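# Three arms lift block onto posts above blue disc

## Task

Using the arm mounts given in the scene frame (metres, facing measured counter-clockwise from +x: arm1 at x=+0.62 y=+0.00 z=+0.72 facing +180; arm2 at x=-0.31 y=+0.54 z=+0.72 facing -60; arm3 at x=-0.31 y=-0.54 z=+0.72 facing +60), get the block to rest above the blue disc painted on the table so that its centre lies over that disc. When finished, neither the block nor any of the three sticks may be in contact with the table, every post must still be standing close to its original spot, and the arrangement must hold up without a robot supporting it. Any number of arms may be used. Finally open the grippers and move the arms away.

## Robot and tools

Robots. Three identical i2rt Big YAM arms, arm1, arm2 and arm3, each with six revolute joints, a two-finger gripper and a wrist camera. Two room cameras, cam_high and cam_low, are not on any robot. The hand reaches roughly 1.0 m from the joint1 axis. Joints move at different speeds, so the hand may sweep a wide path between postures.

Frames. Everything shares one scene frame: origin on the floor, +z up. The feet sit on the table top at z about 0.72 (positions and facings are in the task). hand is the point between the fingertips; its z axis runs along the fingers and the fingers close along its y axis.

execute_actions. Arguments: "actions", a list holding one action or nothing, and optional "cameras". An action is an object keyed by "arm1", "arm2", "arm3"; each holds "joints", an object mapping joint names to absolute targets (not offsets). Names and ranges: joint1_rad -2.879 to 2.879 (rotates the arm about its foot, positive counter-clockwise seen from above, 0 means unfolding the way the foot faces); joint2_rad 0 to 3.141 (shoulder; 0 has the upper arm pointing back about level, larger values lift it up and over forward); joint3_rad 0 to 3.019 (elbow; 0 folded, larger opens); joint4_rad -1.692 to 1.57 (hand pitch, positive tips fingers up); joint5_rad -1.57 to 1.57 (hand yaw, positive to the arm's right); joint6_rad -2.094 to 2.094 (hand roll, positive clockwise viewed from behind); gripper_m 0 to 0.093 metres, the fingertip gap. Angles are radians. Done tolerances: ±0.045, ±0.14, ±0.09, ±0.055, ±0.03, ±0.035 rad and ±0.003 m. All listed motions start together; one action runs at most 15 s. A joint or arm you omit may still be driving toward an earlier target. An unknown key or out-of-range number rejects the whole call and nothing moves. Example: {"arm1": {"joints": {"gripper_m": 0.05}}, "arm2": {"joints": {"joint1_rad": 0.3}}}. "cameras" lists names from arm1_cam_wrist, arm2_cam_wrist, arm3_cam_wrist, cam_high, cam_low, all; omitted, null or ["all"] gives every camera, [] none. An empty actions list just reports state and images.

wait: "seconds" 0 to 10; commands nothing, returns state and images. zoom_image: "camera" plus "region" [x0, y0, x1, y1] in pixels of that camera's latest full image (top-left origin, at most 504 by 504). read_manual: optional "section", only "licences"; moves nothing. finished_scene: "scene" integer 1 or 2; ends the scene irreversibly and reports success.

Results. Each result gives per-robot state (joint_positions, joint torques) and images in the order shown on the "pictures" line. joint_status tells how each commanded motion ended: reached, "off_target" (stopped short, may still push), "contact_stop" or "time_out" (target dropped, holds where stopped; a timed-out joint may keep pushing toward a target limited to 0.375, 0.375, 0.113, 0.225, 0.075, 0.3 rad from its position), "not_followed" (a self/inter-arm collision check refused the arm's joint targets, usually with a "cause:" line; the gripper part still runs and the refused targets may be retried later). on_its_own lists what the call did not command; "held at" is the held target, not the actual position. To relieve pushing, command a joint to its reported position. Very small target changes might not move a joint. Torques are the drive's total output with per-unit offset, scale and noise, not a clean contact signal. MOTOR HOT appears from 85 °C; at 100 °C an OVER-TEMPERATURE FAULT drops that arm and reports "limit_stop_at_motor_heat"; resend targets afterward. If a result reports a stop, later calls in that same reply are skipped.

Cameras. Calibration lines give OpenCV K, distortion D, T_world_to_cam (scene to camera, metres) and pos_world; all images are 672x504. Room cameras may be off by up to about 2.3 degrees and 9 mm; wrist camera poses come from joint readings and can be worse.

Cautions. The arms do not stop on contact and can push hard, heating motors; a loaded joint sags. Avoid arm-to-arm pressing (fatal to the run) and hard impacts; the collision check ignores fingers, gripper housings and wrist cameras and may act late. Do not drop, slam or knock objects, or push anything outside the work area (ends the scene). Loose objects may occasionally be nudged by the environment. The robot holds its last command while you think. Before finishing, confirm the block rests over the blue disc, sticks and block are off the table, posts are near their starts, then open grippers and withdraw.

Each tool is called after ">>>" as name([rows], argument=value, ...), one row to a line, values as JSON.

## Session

>>> execute_actions(actions=[])

Scene clock: 0.00 s.
Joint torques (N m, as the arm reports them, + toward a larger angle): no reading
arm1.joint_positions: joint1_rad=-0.186 joint2_rad=+0.619 joint3_rad=+1.418 joint4_rad=-1.398 joint5_rad=-0.049 joint6_rad=-0.201 gripper_m=+0.095
arm1.joint_status: not commanded
arm1.hand: x=+0.4019 y=+0.0459 z=+1.2692 quat_wxyz=(-0.073, +0.884, +0.000, -0.461) (m; scene frame)
arm2.joint_positions: joint1_rad=-0.263 joint2_rad=+0.473 joint3_rad=+1.427 joint4_rad=-1.391 joint5_rad=+0.239 joint6_rad=-0.373 gripper_m=+0.095
arm2.joint_status: not commanded
arm2.hand: x=-0.3017 y=+0.3817 z=+1.3621 quat_wxyz=(-0.286, -0.423, -0.723, +0.465) (m; scene frame)
arm3.joint_positions: joint1_rad=+0.233 joint2_rad=+0.448 joint3_rad=+1.324 joint4_rad=-1.369 joint5_rad=-0.022 joint6_rad=-0.336 gripper_m=+0.095
arm3.joint_status: not commanded
arm3.hand: x=-0.2499 y=-0.3724 z=+1.2728 quat_wxyz=(-0.451, +0.613, -0.604, -0.238) (m; scene frame)
pictures: arm1_cam_wrist, arm2_cam_wrist, arm3_cam_wrist, cam_high, cam_low
camera_calibration (this result's frames):
arm1_cam_wrist: T_world_to_cam=[[0.0733387, 0.989869, 0.121572, -0.233907], [0.944047, -0.029601, -0.32848, 0.0469928], [-0.321554, 0.13886, -0.936654, 1.43439], [0, 0, 0, 1]] pos_world=[0.434023, 0.0337487, 1.3874]
arm2_cam_wrist: T_world_to_cam=[[-0.879301, -0.206563, 0.42914, -0.769591], [-0.39838, 0.812791, -0.425045, 0.155066], [-0.261003, -0.544704, -0.796979, 1.33763], [0, 0, 0, 1]] pos_world=[-0.265801, 0.44361, 1.46224]
arm3_cam_wrist: T_world_to_cam=[[0.95542, -0.149824, 0.254411, -0.136227], [-0.0325611, -0.909894, -0.413561, 0.182168], [0.293449, 0.386841, -0.87421, 1.45509], [0, 0, 0, 1]] pos_world=[-0.290908, -0.417544, 1.38205]
Images, in order (width x height): arm1_cam_wrist 672x504, arm2_cam_wrist 672x504, arm3_cam_wrist 672x504, cam_high 672x504, cam_low 672x504.

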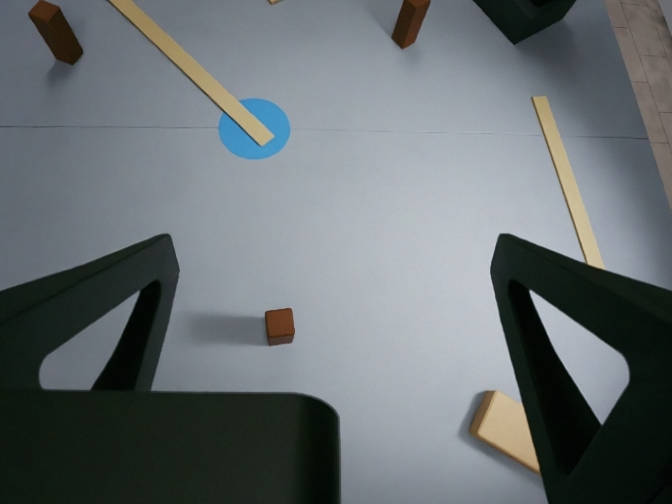

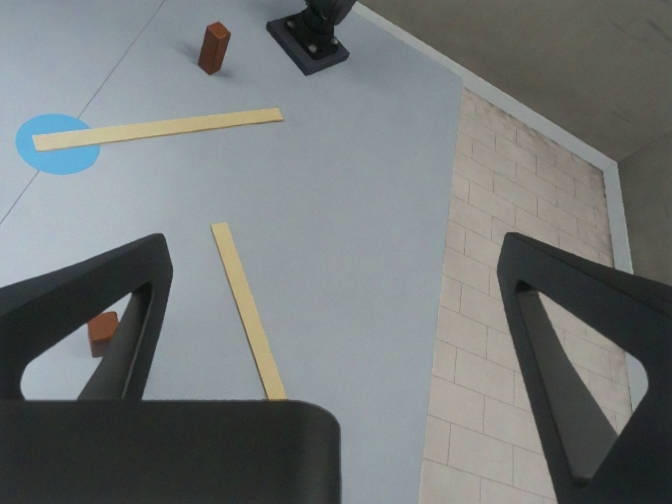

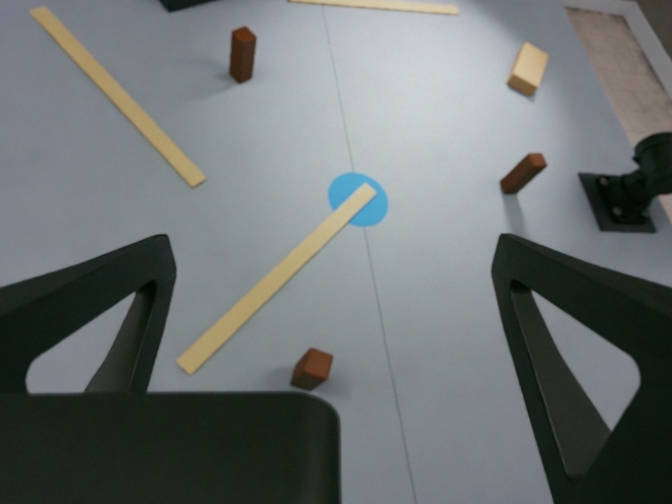

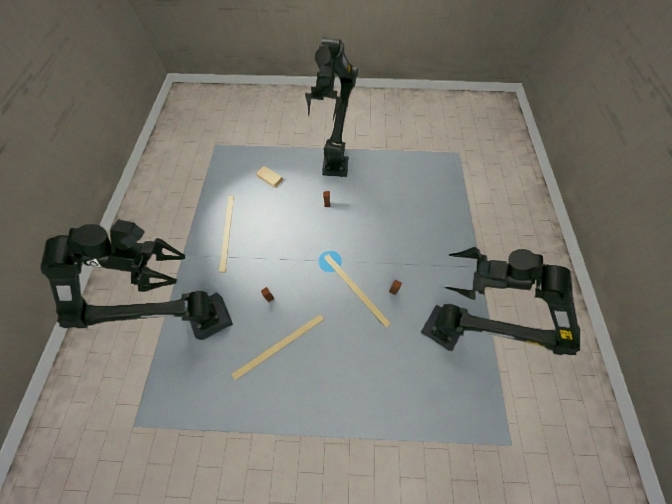

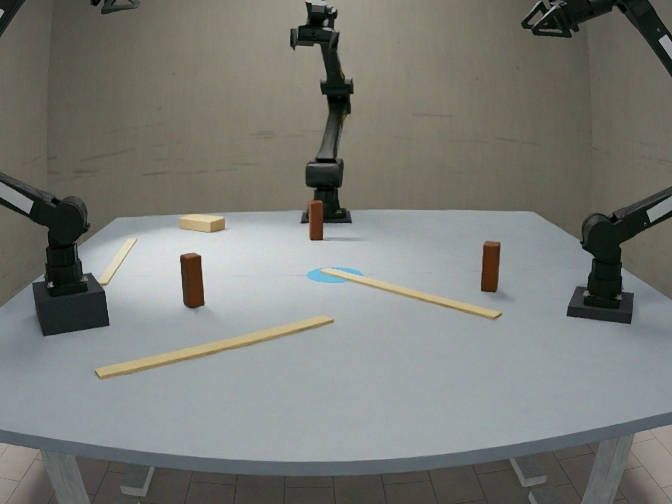

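>>> zoom_image(camera="cam_high", region=[190, 150, 430, 390])

>>> zoom_image(camera="cam_low", region=[80, 190, 360, 390])

>>> zoom_image(camera="cam_low", region=[280, 190, 530, 340])

Region (190, 150, 430, 390) of cam_high's 672x504 image, scaled by 2.100, with more detail than that image has.

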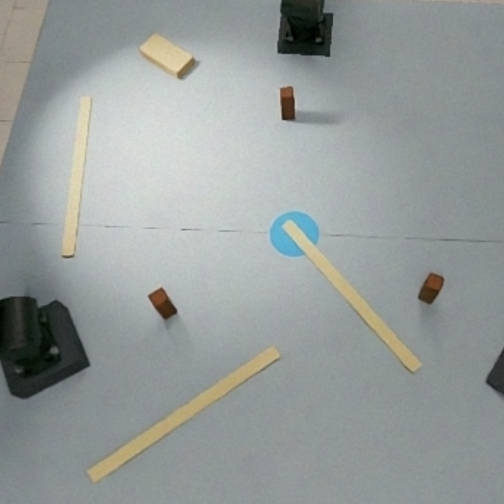

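Region (80, 190, 360, 390) of cam_low's 672x504 image, scaled by 1.800, with more detail than that image has; it fills the top 360 rows of this view, and the rest is white.

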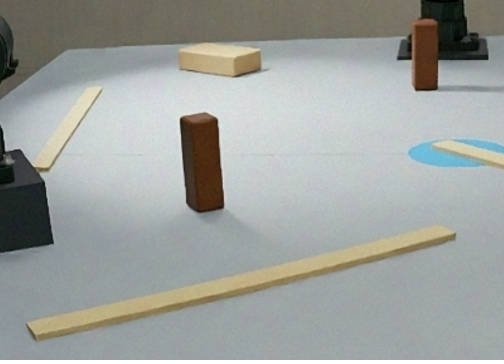

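Region (280, 190, 530, 340) of cam_low's 672x504 image, scaled by 2.016, with more detail than that image has; it fills the top 302 rows of this view, and the rest is white.

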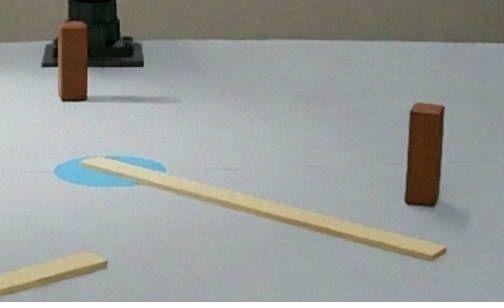

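>>> zoom_image(camera="cam_high", region=[300, 180, 420, 340])

>>> zoom_image(camera="cam_high", region=[220, 270, 340, 390])

>>> zoom_image(camera="cam_high", region=[190, 155, 310, 285])

Region (300, 180, 420, 340) of cam_high's 672x504 image, scaled by 3.150, with more detail than that image has; it fills the left 378 columns of this view, and the rest is white.

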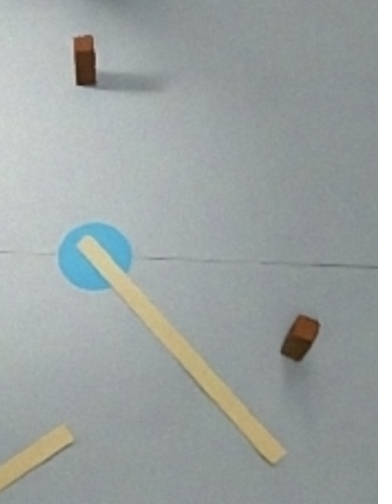

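Region (220, 270, 340, 390) of cam_high's 672x504 image, scaled by 4.200, with more detail than that image has.

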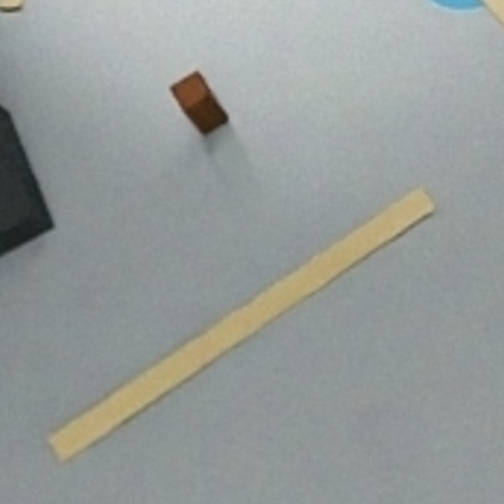

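Region (190, 155, 310, 285) of cam_high's 672x504 image, scaled by 3.877, with more detail than that image has; it fills the left 465 columns of this view, and the rest is white.

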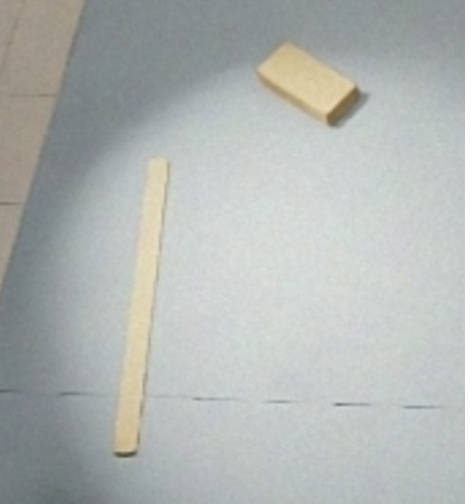

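>>> execute_actions([
  {"arm1": {"joints": {"joint1_rad": -0.940, "joint2_rad": 2.19, "joint3_rad": 2.005, "joint4_rad": -1.23, "joint5_rad": 0, "joint6_rad": -1.095, "gripper_m": 0.09}}, "arm2": {"joints": {"joint1_rad": -1.150, "joint2_rad": 1.495, "joint3_rad": 0.613, "joint4_rad": -0.565, "joint5_rad": 0, "joint6_rad": -1.26, "gripper_m": 0.09}}, "arm3": {"joints": {"joint1_rad": 0.296, "joint2_rad": 1.43, "joint3_rad": 0.731, "joint4_rad": -0.747, "joint5_rad": 0, "joint6_rad": 0.568, "gripper_m": 0.09}}},
])

Scene clock: 14.43 s.
Joint torques (N m, as the arm reports them, + toward a larger angle): arm1=[  0.78 -21.62  12.6    0.62  -0.03  -0.11] | arm2=[ 1.8  -9.56  6.57  0.79 -0.18 -0.22] | arm3=[-0.02 -6.66  7.    1.06  0.22  0.14]
arm1.joint_positions: joint1_rad=-0.945 joint2_rad=+2.186 joint3_rad=+1.988 joint4_rad=-1.231 joint5_rad=-0.002 joint6_rad=-1.085 gripper_m=+0.090
arm1.joint_status: all done
arm1.hand: x=+0.2286 y=+0.5870 z=+0.8054 quat_wxyz=(-0.056, +0.996, +0.051, -0.037) (m; scene frame)
arm2.joint_positions: joint1_rad=-1.148 joint2_rad=+1.493 joint3_rad=+0.608 joint4_rad=-0.578 joint5_rad=+0.002 joint6_rad=-1.250 gripper_m=+0.090
arm2.joint_status: all done
arm2.hand: x=-0.4954 y=+0.2653 z=+0.7649 quat_wxyz=(+0.009, -0.442, -0.895, +0.059) (m; scene frame)
arm3.joint_positions: joint1_rad=+0.291 joint2_rad=+1.421 joint3_rad=+0.717 joint4_rad=-0.760 joint5_rad=-0.003 joint6_rad=+0.553 gripper_m=+0.090
arm3.joint_status: all done
arm3.hand: x=-0.2175 y=-0.1995 z=+0.7624 quat_wxyz=(-0.023, +0.366, -0.929, -0.045) (m; scene frame)
pictures: arm1_cam_wrist, arm2_cam_wrist, arm3_cam_wrist, cam_high, cam_low
camera_calibration (this result's frames):
arm1_cam_wrist: T_world_to_cam=[[-0.0879687, 0.989522, 0.114492, -0.657667], [0.84975, 0.0145685, 0.526985, -0.619089], [0.519795, 0.143648, -0.842127, 0.597835], [0, 0, 0, 1]] pos_world=[0.157465, 0.573917, 0.905002]
arm2_cam_wrist: T_world_to_cam=[[-0.791629, -0.600085, 0.114984, -0.319462], [-0.453822, 0.703483, 0.546952, -0.823303], [-0.409107, 0.380801, -0.82923, 0.453508], [0, 0, 0, 1]] pos_world=[-0.440995, 0.21478, 0.863103]
arm3_cam_wrist: T_world_to_cam=[[0.66954, -0.740125, -0.0626964, 0.0504053], [-0.615553, -0.600121, 0.510831, -0.640267], [-0.415704, -0.303429, -0.857392, 0.627683], [0, 0, 0, 1]] pos_world=[-0.166936, -0.156474, 0.868399]
Images, in order (width x height): arm1_cam_wrist 672x504, arm2_cam_wrist 672x504, arm3_cam_wrist 672x504, cam_high 672x504, cam_low 672x504.

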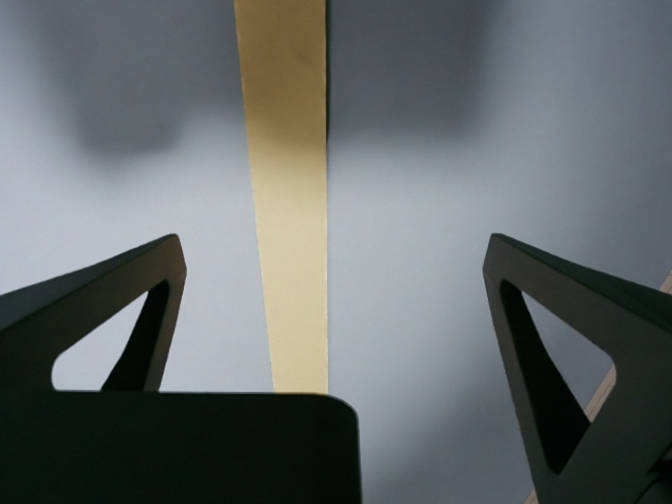

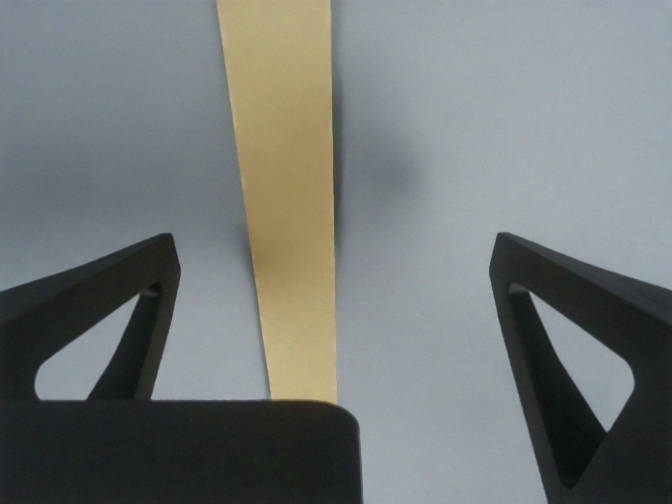

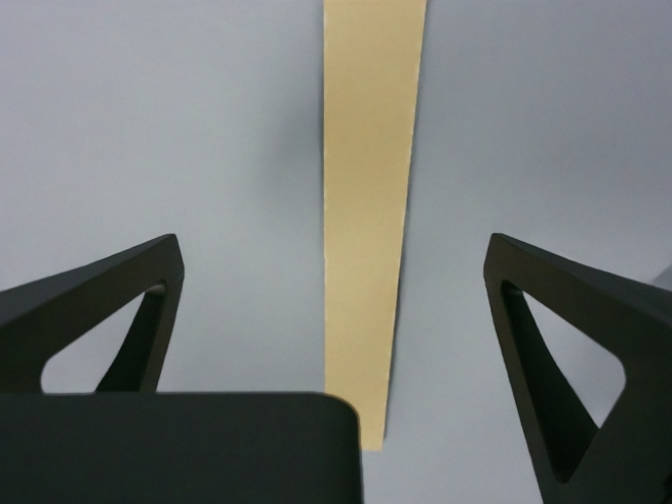

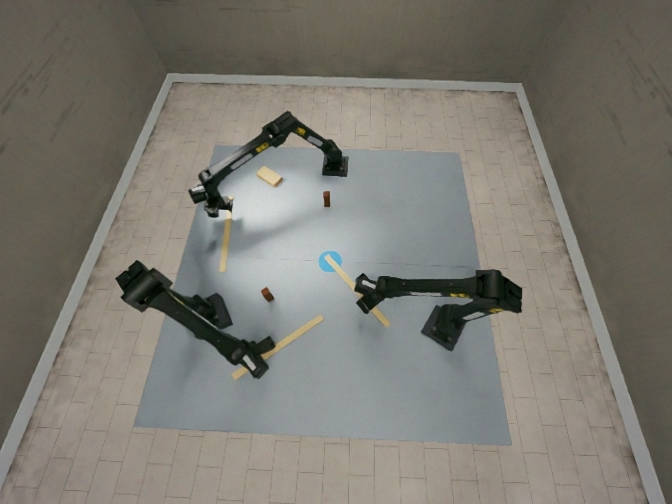

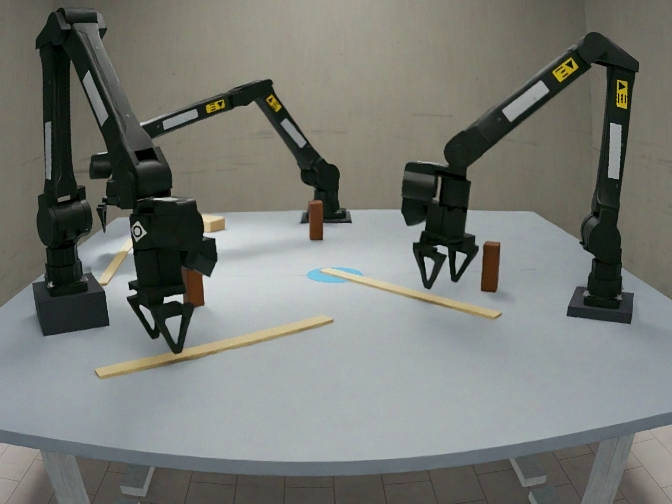

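>>> zoom_image(camera="arm1_cam_wrist", region=[200, 150, 400, 350])

>>> zoom_image(camera="arm2_cam_wrist", region=[200, 150, 400, 350])

>>> zoom_image(camera="arm3_cam_wrist", region=[260, 150, 460, 480])

Region (200, 150, 400, 350) of arm1_cam_wrist's 672x504 image, scaled by 2.520, with more detail than that image has.

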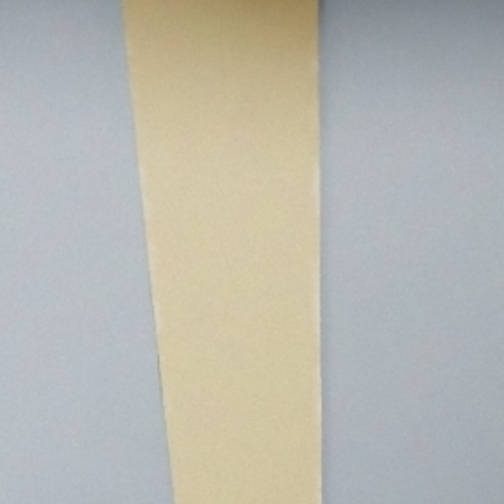

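Region (200, 150, 400, 350) of arm2_cam_wrist's 672x504 image, scaled by 2.520, with more detail than that image has.

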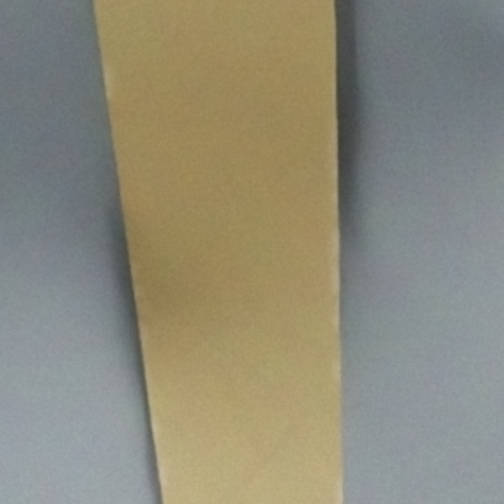

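Region (260, 150, 460, 480) of arm3_cam_wrist's 672x504 image, scaled by 1.527, with more detail than that image has; it fills the left 305 columns of this view, and the rest is white.

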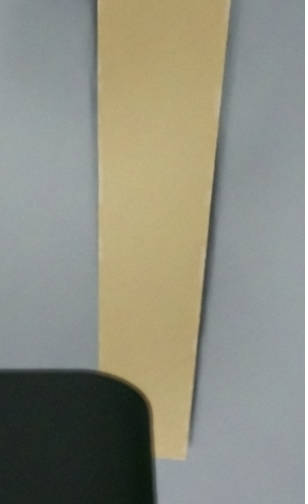

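>>> execute_actions([
  {"arm1": {"joints": {"joint2_rad": 2.272, "joint4_rad": -1.272}}, "arm2": {"joints": {"joint2_rad": 1.608}}, "arm3": {"joints": {"joint2_rad": 1.534}}},
])

Scene clock: 19.17 s.
Joint torques (N m, as the arm reports them, + toward a larger angle): arm1=[  0.86 -20.94  12.18  -0.17  -0.03  -0.12] | arm2=[ 1.6  -9.52  5.43  0.26 -0.18 -0.19] | arm3=[ 0.   -7.91  6.25  0.71  0.14  0.15]
arm1.joint_positions: joint1_rad=-0.945 joint2_rad=+2.253 joint3_rad=+1.988 joint4_rad=-1.258 joint5_rad=-0.002 joint6_rad=-1.085 gripper_m=+0.090
arm1.joint_status: all done
arm1.hand: x=+0.2349 y=+0.5770 z=+0.7599 quat_wxyz=(-0.016, +0.998, +0.051, -0.013) (m; scene frame)
arm2.joint_positions: joint1_rad=-1.148 joint2_rad=+1.600 joint3_rad=+0.609 joint4_rad=-0.573 joint5_rad=+0.002 joint6_rad=-1.251 gripper_m=+0.090
arm2.joint_status: all done
arm2.hand: x=-0.4863 y=+0.2787 z=+0.7331 quat_wxyz=(+0.002, -0.442, -0.897, +0.009) (m; scene frame)
arm3.joint_positions: joint1_rad=+0.292 joint2_rad=+1.534 joint3_rad=+0.717 joint4_rad=-0.757 joint5_rad=-0.001 joint6_rad=+0.554 gripper_m=+0.090
arm3.joint_status: all done
arm3.hand: x=-0.2215 y=-0.2124 z=+0.7262 quat_wxyz=(+0.009, +0.367, -0.930, -0.001) (m; scene frame)
pictures: arm1_cam_wrist, arm2_cam_wrist, arm3_cam_wrist, cam_high, cam_low
camera_calibration (this result's frames):
arm1_cam_wrist: T_world_to_cam=[[-0.0926297, 0.995177, 0.0323028, -0.581772], [0.821156, 0.0580034, 0.567749, -0.649689], [0.563136, 0.079116, -0.822568, 0.569805], [0, 0, 0, 1]] pos_world=[0.158729, 0.571569, 0.856356]
arm2_cam_wrist: T_world_to_cam=[[-0.794769, -0.606577, 0.020143, -0.230785], [-0.48624, 0.656257, 0.576973, -0.835792], [-0.363198, 0.448766, -0.816515, 0.419783], [0, 0, 0, 1]] pos_world=[-0.437352, 0.22012, 0.829637]
arm3_cam_wrist: T_world_to_cam=[[0.669502, -0.742806, -0.00258536, -0.00300036], [-0.599885, -0.542731, 0.587862, -0.672227], [-0.43807, -0.392023, -0.808957, 0.532182], [0, 0, 0, 1]] pos_world=[-0.168117, -0.158439, 0.825681]
Images, in order (width x height): arm1_cam_wrist 672x504, arm2_cam_wrist 672x504, arm3_cam_wrist 672x504, cam_high 672x504, cam_low 672x504.

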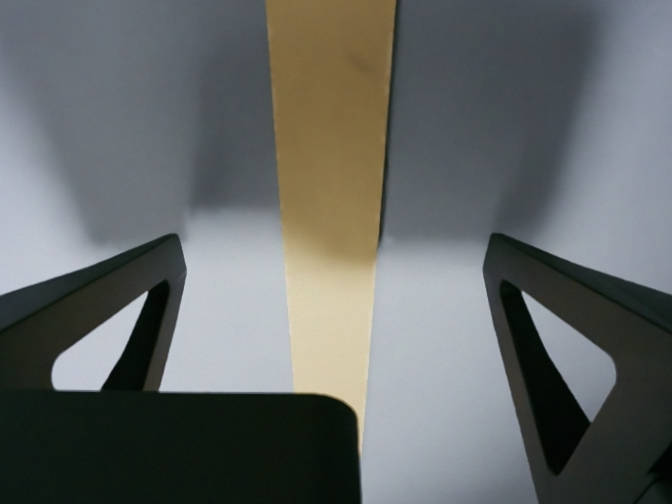

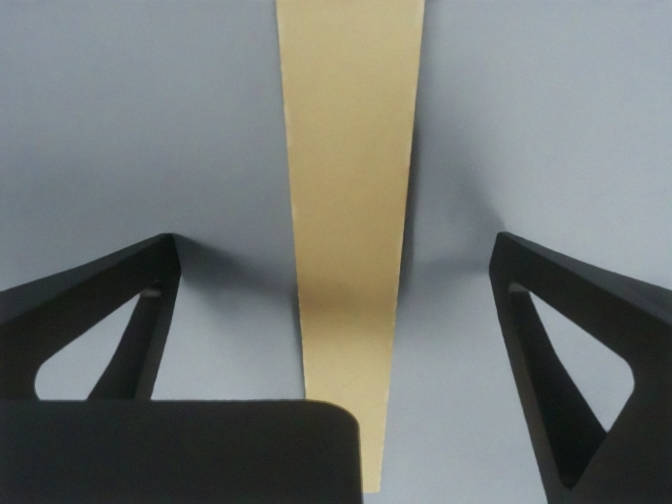

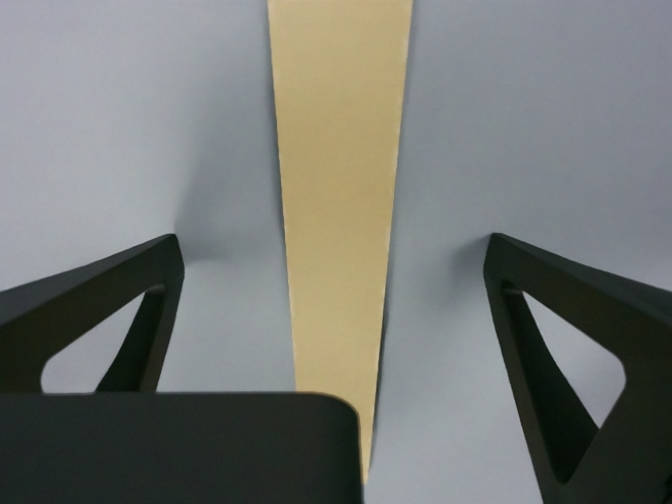

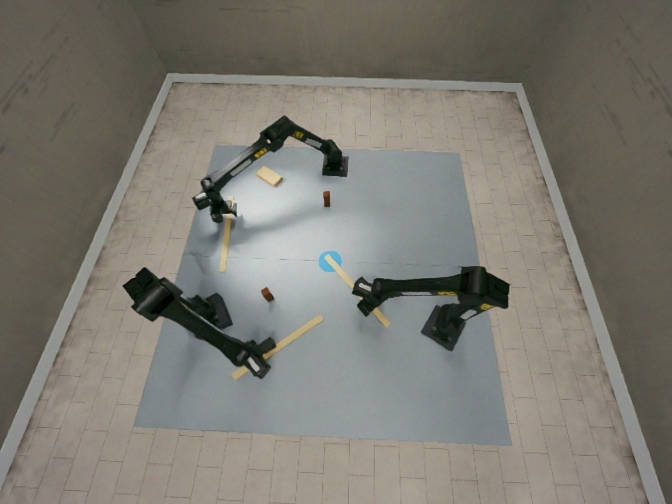

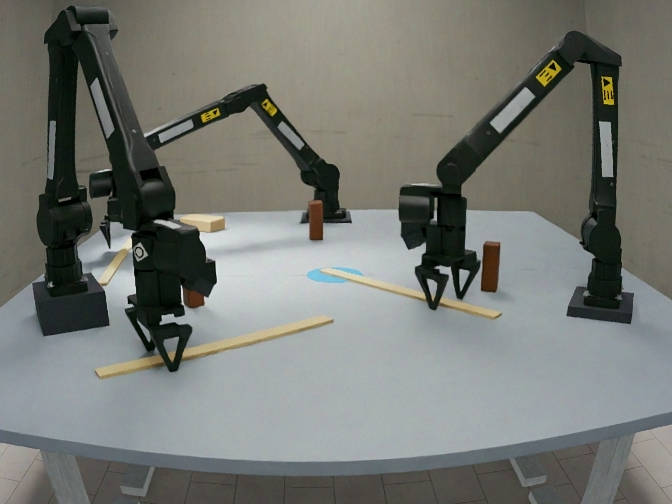

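>>> zoom_image(camera="arm1_cam_wrist", region=[150, 170, 520, 504])

>>> zoom_image(camera="arm2_cam_wrist", region=[150, 170, 520, 504])

>>> zoom_image(camera="arm3_cam_wrist", region=[150, 170, 520, 504])

>>> zoom_image(camera="cam_low", region=[80, 300, 240, 390])

>>> zoom_image(camera="cam_low", region=[390, 250, 520, 330])

Region (150, 170, 520, 504) of arm1_cam_wrist's 672x504 image, scaled by 1.362, with more detail than that image has; it fills the top 455 rows of this view, and the rest is white.

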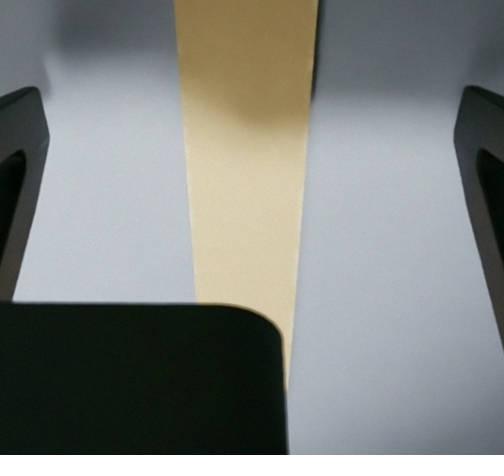

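Region (150, 170, 520, 504) of arm2_cam_wrist's 672x504 image, scaled by 1.362, with more detail than that image has; it fills the top 455 rows of this view, and the rest is white.

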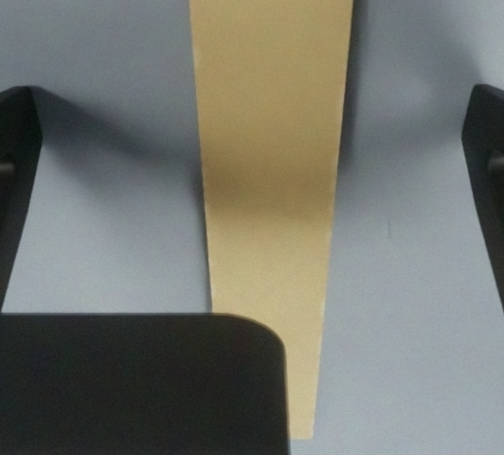

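Region (150, 170, 520, 504) of arm3_cam_wrist's 672x504 image, scaled by 1.362, with more detail than that image has; it fills the top 455 rows of this view, and the rest is white.

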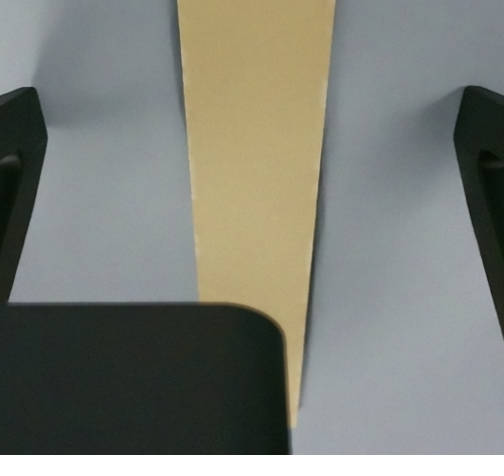

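Region (80, 300, 240, 390) of cam_low's 672x504 image, scaled by 3.150, with more detail than that image has; it fills the top 284 rows of this view, and the rest is white.

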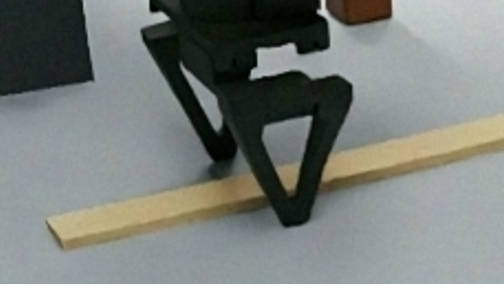

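Region (390, 250, 520, 330) of cam_low's 672x504 image, scaled by 3.877, with more detail than that image has; it fills the top 310 rows of this view, and the rest is white.

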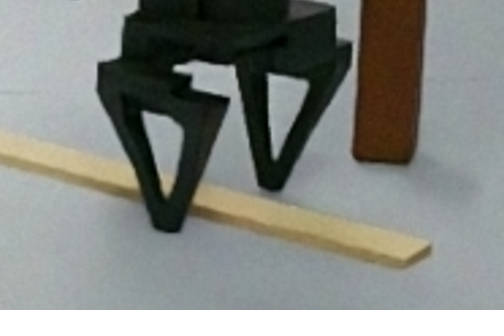

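>>> execute_actions([
  {"arm1": {"joints": {"joint2_rad": 2.292, "gripper_m": 0.044}}, "arm2": {"joints": {"joint2_rad": 1.614, "gripper_m": 0.02}}, "arm3": {"joints": {"joint2_rad": 1.543, "gripper_m": 0.02}}},
])

Scene clock: 28.00 s.
Joint torques (N m, as the arm reports them, + toward a larger angle): arm1=[  0.86 -19.58  12.19  -0.16  -0.03  -0.12] | arm2=[ 1.77 -9.39  5.42  0.27 -0.17 -0.2 ] | arm3=[-0.28 -7.52  6.23  0.74  0.15  0.15]
arm1.joint_positions: joint1_rad=-0.945 joint2_rad=+2.253 joint3_rad=+1.988 joint4_rad=-1.258 joint5_rad=-0.002 joint6_rad=-1.085 gripper_m=+0.044
arm1.joint_status: all done
arm1.hand: x=+0.2349 y=+0.5770 z=+0.7599 quat_wxyz=(-0.016, +0.998, +0.052, -0.013) (m; scene frame)
arm2.joint_positions: joint1_rad=-1.148 joint2_rad=+1.602 joint3_rad=+0.609 joint4_rad=-0.573 joint5_rad=+0.001 joint6_rad=-1.252 gripper_m=+0.028
arm2.joint_status: gripper_m off_target (ended at +0.028, target +0.020); the others done
arm2.hand: x=-0.4860 y=+0.2790 z=+0.7325 quat_wxyz=(+0.002, -0.442, -0.897, +0.008) (m; scene frame)
arm3.joint_positions: joint1_rad=+0.292 joint2_rad=+1.534 joint3_rad=+0.717 joint4_rad=-0.757 joint5_rad=-0.001 joint6_rad=+0.554 gripper_m=+0.028
arm3.joint_status: gripper_m off_target (ended at +0.028, target +0.020); the others done
arm3.hand: x=-0.2214 y=-0.2124 z=+0.7262 quat_wxyz=(+0.009, +0.367, -0.930, -0.001) (m; scene frame)
pictures: arm1_cam_wrist, arm2_cam_wrist, arm3_cam_wrist, cam_high, cam_low
camera_calibration (this result's frames):
arm1_cam_wrist: T_world_to_cam=[[-0.0930094, 0.995141, 0.0323124, -0.58167], [0.821127, 0.0583102, 0.567759, -0.649867], [0.563116, 0.0793395, -0.822561, 0.569675], [0, 0, 0, 1]] pos_world=[0.15873, 0.571539, 0.856355]
arm2_cam_wrist: T_world_to_cam=[[-0.794561, -0.606912, 0.0182148, -0.22881], [-0.487292, 0.655279, 0.577197, -0.835918], [-0.362244, 0.449742, -0.816401, 0.419413], [0, 0, 0, 1]] pos_world=[-0.43721, 0.220264, 0.829067]
arm3_cam_wrist: T_world_to_cam=[[0.669505, -0.742804, -0.00226443, -0.00328732], [-0.600099, -0.542674, 0.587695, -0.672112], [-0.437771, -0.392106, -0.809079, 0.532339], [0, 0, 0, 1]] pos_world=[-0.168091, -0.158446, 0.825695]
Images, in order (width x height): arm1_cam_wrist 672x504, arm2_cam_wrist 672x504, arm3_cam_wrist 672x504, cam_high 672x504, cam_low 672x504.

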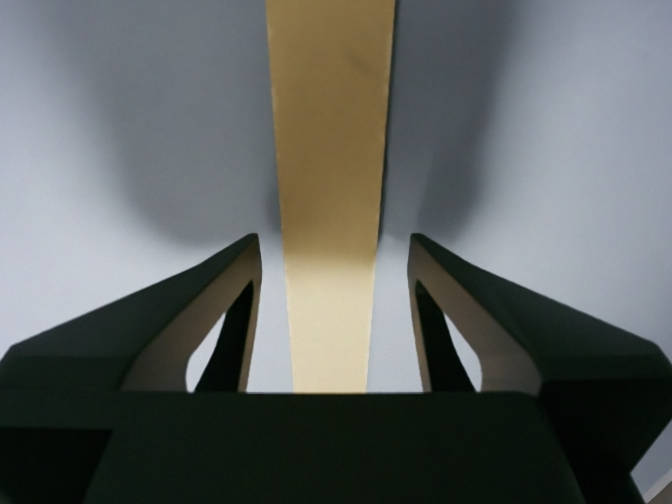

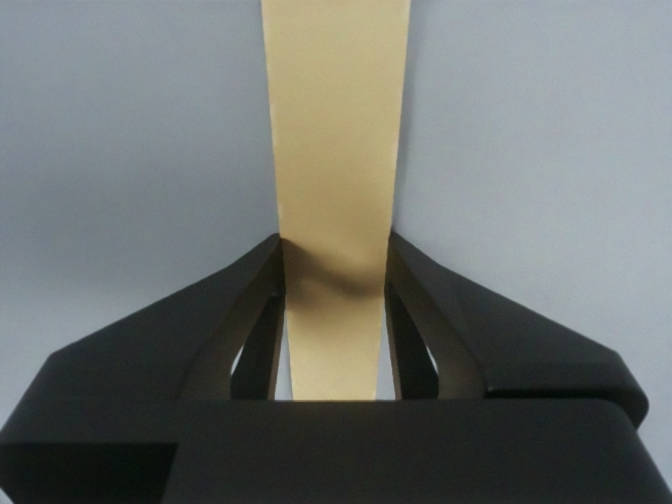

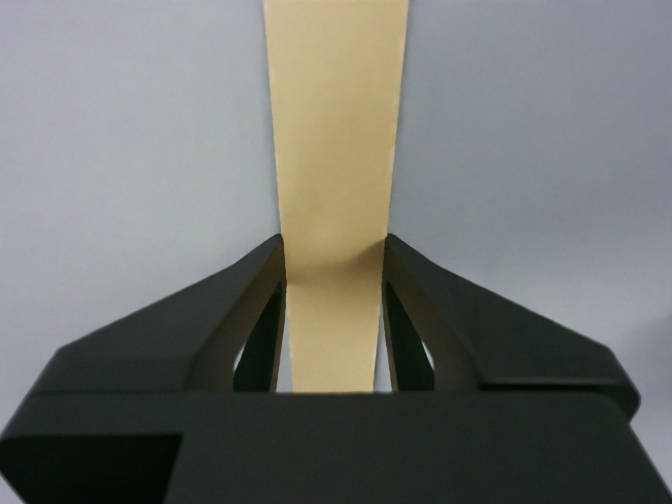

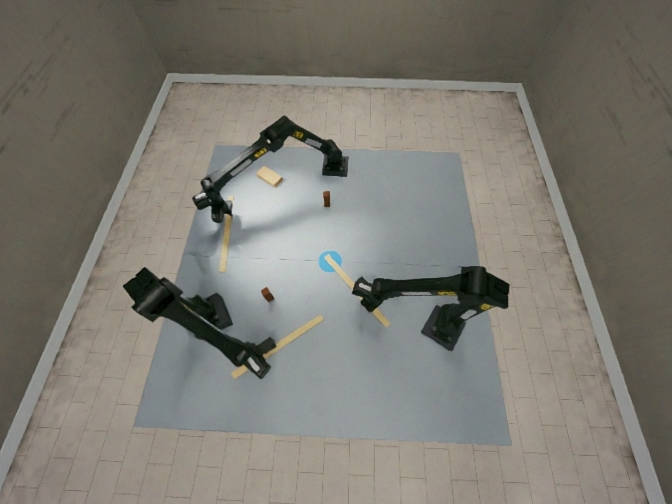

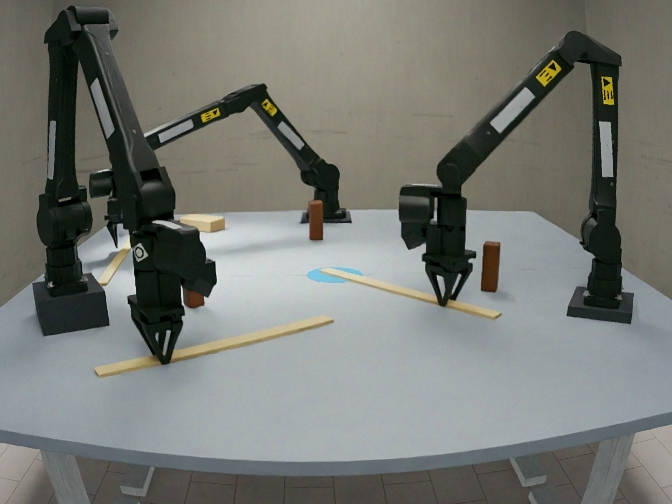

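>>> execute_actions([
  {"arm1": {"joints": {"joint2_rad": 2.315}}, "arm2": {"joints": {"joint2_rad": 1.325, "joint3_rad": 0.882, "joint6_rad": -0.08}}, "arm3": {"joints": {"joint2_rad": 1.28, "joint3_rad": 0.974, "joint6_rad": -0.108}}},
])

Scene clock: 34.97 s.
Joint torques (N m, as the arm reports them, + toward a larger angle): arm1=[  0.76 -19.25  12.12  -0.15  -0.04  -0.11] | arm2=[  1.72 -11.03  10.01   1.13  -0.09   0.04] | arm3=[-0.04 -6.74  9.4   1.35  0.07 -0.16]
arm1.joint_positions: joint1_rad=-0.945 joint2_rad=+2.269 joint3_rad=+1.988 joint4_rad=-1.259 joint5_rad=-0.002 joint6_rad=-1.086 gripper_m=+0.044
arm1.joint_status: all done
arm1.hand: x=+0.2361 y=+0.5754 z=+0.7487 quat_wxyz=(-0.008, +0.999, +0.052, -0.009) (m; scene frame)
arm2.joint_positions: joint1_rad=-1.148 joint2_rad=+1.324 joint3_rad=+0.876 joint4_rad=-0.567 joint5_rad=+0.001 joint6_rad=-0.090 gripper_m=+0.028
arm2.joint_status: all done
arm2.hand: x=-0.5732 y=+0.1505 z=+0.9331 quat_wxyz=(-0.119, -0.827, -0.487, +0.253) (m; scene frame)
arm3.joint_positions: joint1_rad=+0.292 joint2_rad=+1.271 joint3_rad=+0.953 joint4_rad=-0.751 joint5_rad=-0.001 joint6_rad=-0.093 gripper_m=+0.028
arm3.joint_status: all done
arm3.hand: x=-0.1869 y=-0.0966 z=+0.9156 quat_wxyz=(-0.197, +0.622, -0.743, -0.146) (m; scene frame)
pictures: arm1_cam_wrist, arm2_cam_wrist, arm3_cam_wrist, cam_high, cam_low
camera_calibration (this result's frames):
arm1_cam_wrist: T_world_to_cam=[[-0.0940955, 0.995422, 0.0167381, -0.567764], [0.815193, 0.0673857, 0.575257, -0.653751], [0.571495, 0.0677739, -0.817802, 0.561023], [0, 0, 0, 1]] pos_world=[0.158887, 0.571195, 0.844383]
arm2_cam_wrist: T_world_to_cam=[[-0.864523, 0.500128, 0.0497267, -0.615793], [0.50234, 0.86299, 0.053876, 0.114346], [-0.0159688, 0.0715567, -0.997309, 1.03359], [0, 0, 0, 1]] pos_world=[-0.573302, 0.135335, 1.05527]
arm3_cam_wrist: T_world_to_cam=[[0.979277, -0.200951, 0.0252144, 0.145158], [-0.202524, -0.972303, 0.11667, -0.235818], [0.00107115, -0.119359, -0.992851, 1.02269], [0, 0, 0, 1]] pos_world=[-0.191004, -0.0780496, 1.03923]
Images, in order (width x height): arm1_cam_wrist 672x504, arm2_cam_wrist 672x504, arm3_cam_wrist 672x504, cam_high 672x504, cam_low 672x504.

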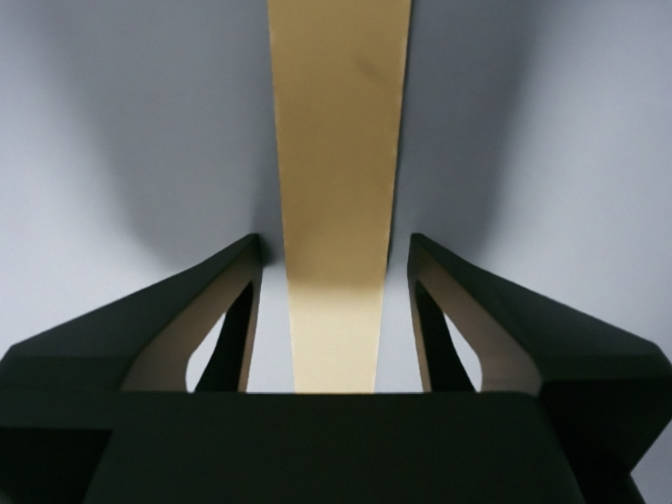

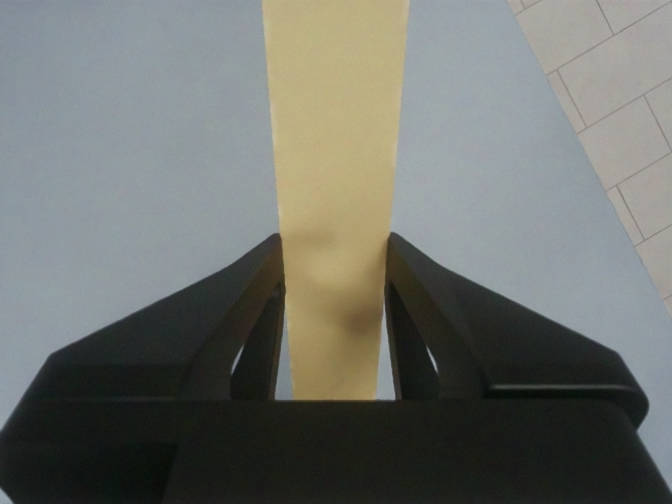

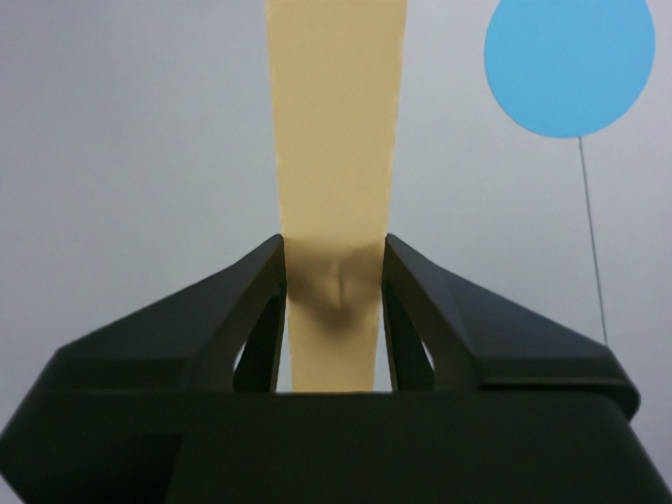

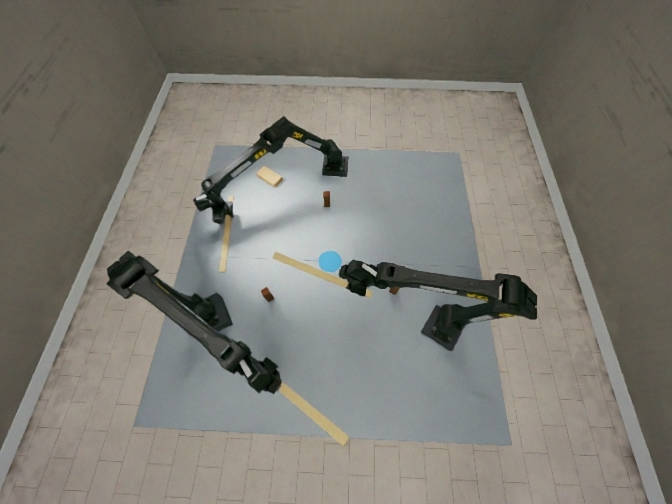

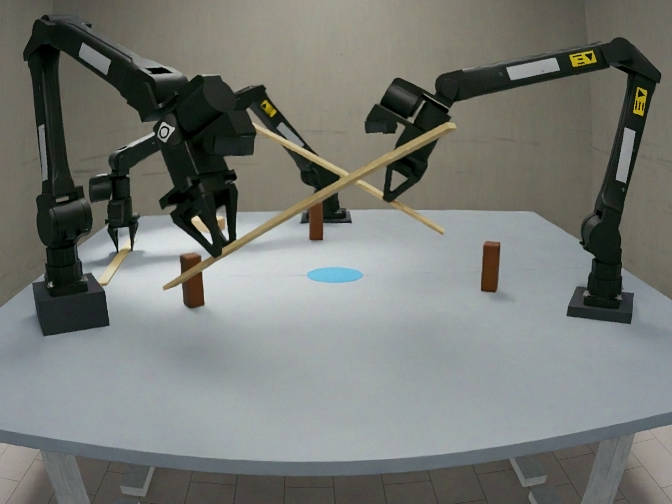

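>>> execute_actions([
  {"arm1": {"joints": {"joint2_rad": 2.285, "gripper_m": 0.02}}, "arm2": {"joints": {"joint1_rad": -0.25, "joint3_rad": 0.845, "joint4_rad": -0.885}}, "arm3": {"joints": {"joint1_rad": -0.158, "joint3_rad": 0.935, "joint4_rad": -1.042}}},
])

Scene clock: 36.97 s.
Joint torques (N m, as the arm reports them, + toward a larger angle): arm1=[  0.7  -21.26  12.11  -0.15  -0.04  -0.11] | arm2=[  1.47 -10.     8.93   0.02  -0.01   0.04] | arm3=[ 0.24 -6.23  7.51  0.43  0.01 -0.16]
arm1.joint_positions: joint1_rad=-0.945 joint2_rad=+2.269 joint3_rad=+1.988 joint4_rad=-1.259 joint5_rad=-0.002 joint6_rad=-1.086 gripper_m=+0.028
arm1.joint_status: gripper_m off_target (ended at +0.028, target +0.020); the others done
arm1.hand: x=+0.2361 y=+0.5754 z=+0.7487 quat_wxyz=(-0.008, +0.999, +0.052, -0.009) (m; scene frame)
arm2.joint_positions: joint1_rad=-0.249 joint2_rad=+1.324 joint3_rad=+0.843 joint4_rad=-0.875 joint5_rad=+0.000 joint6_rad=-0.087 gripper_m=+0.028
arm2.joint_status: all done
arm2.hand: x=-0.1949 y=+0.1691 z=+0.8879 quat_wxyz=(-0.083, -0.553, -0.826, +0.073) (m; scene frame)
arm3.joint_positions: joint1_rad=-0.164 joint2_rad=+1.271 joint3_rad=+0.933 joint4_rad=-1.035 joint5_rad=+0.000 joint6_rad=-0.096 gripper_m=+0.028
arm3.joint_status: all done
arm3.hand: x=-0.0539 y=-0.2489 z=+0.8811 quat_wxyz=(-0.084, +0.453, -0.887, -0.039) (m; scene frame)
pictures: arm1_cam_wrist, arm2_cam_wrist, arm3_cam_wrist, cam_high, cam_low
camera_calibration (this result's frames):
arm1_cam_wrist: T_world_to_cam=[[-0.0940955, 0.995422, 0.0167381, -0.567764], [0.815193, 0.0673857, 0.575257, -0.653751], [0.571495, 0.0677739, -0.817802, 0.561023], [0, 0, 0, 1]] pos_world=[0.158887, 0.571195, 0.844383]
arm2_cam_wrist: T_world_to_cam=[[-0.926905, -0.3742, 0.0286687, -0.141372], [-0.3346, 0.858575, 0.388447, -0.548699], [-0.169971, 0.350461, -0.921025, 0.848254], [0, 0, 0, 1]] pos_world=[-0.170455, 0.120918, 0.998457]
arm3_cam_wrist: T_world_to_cam=[[0.798414, -0.602019, 0.0103493, -0.111396], [-0.551631, -0.724482, 0.413315, -0.571467], [-0.241326, -0.335705, -0.910529, 0.830699], [0, 0, 0, 1]] pos_world=[-0.0258294, -0.20221, 0.993724]
Images, in order (width x height): arm1_cam_wrist 672x504, arm2_cam_wrist 672x504, arm3_cam_wrist 672x504, cam_high 672x504, cam_low 672x504.

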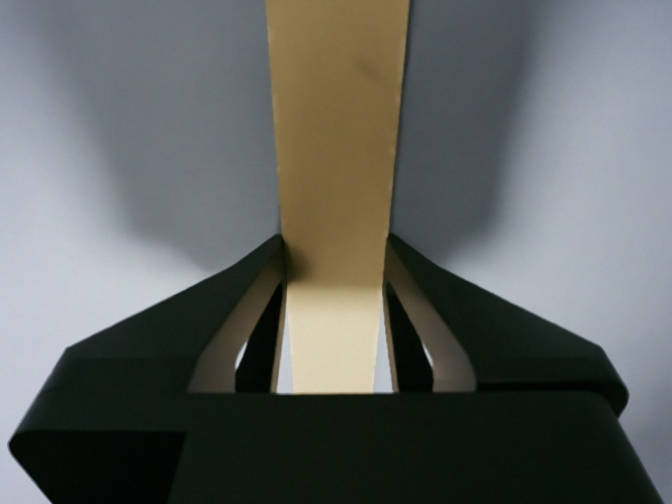

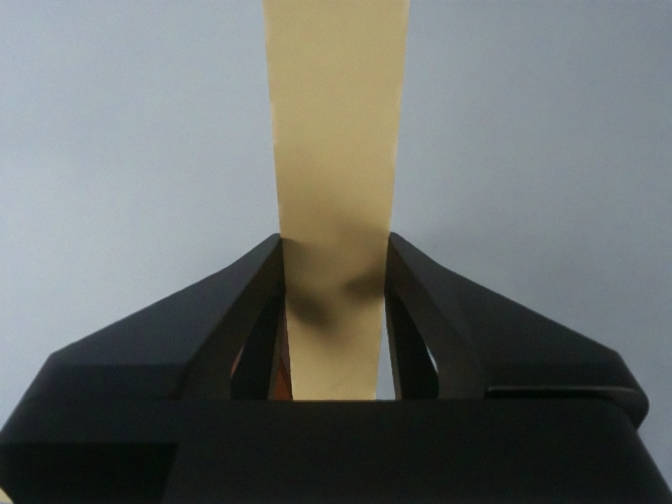

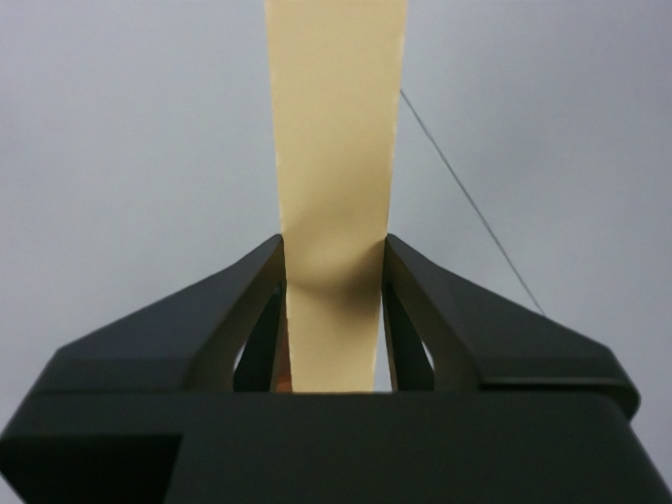

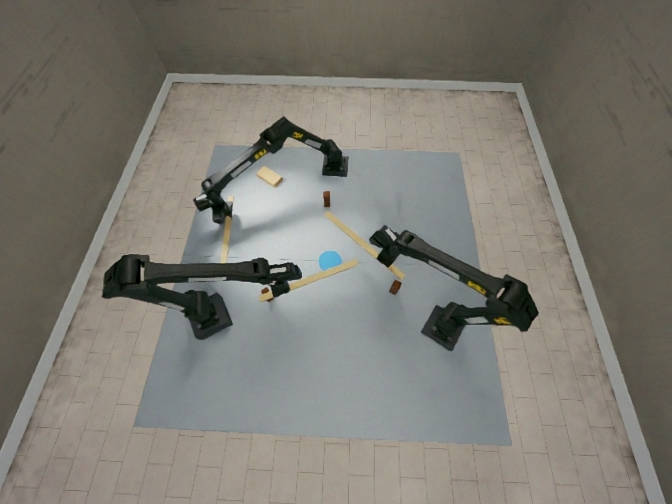

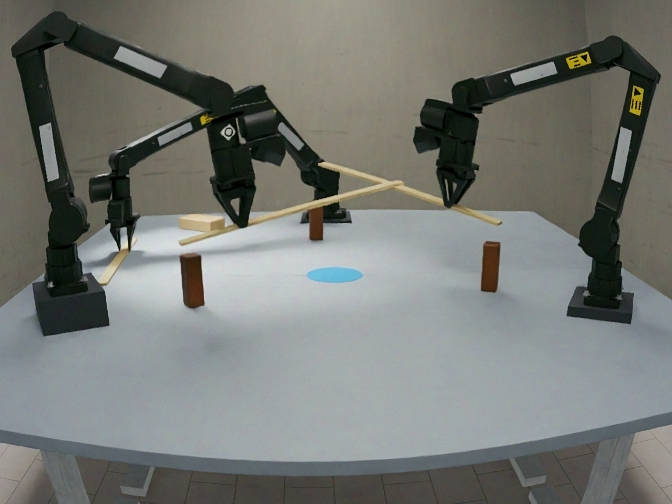

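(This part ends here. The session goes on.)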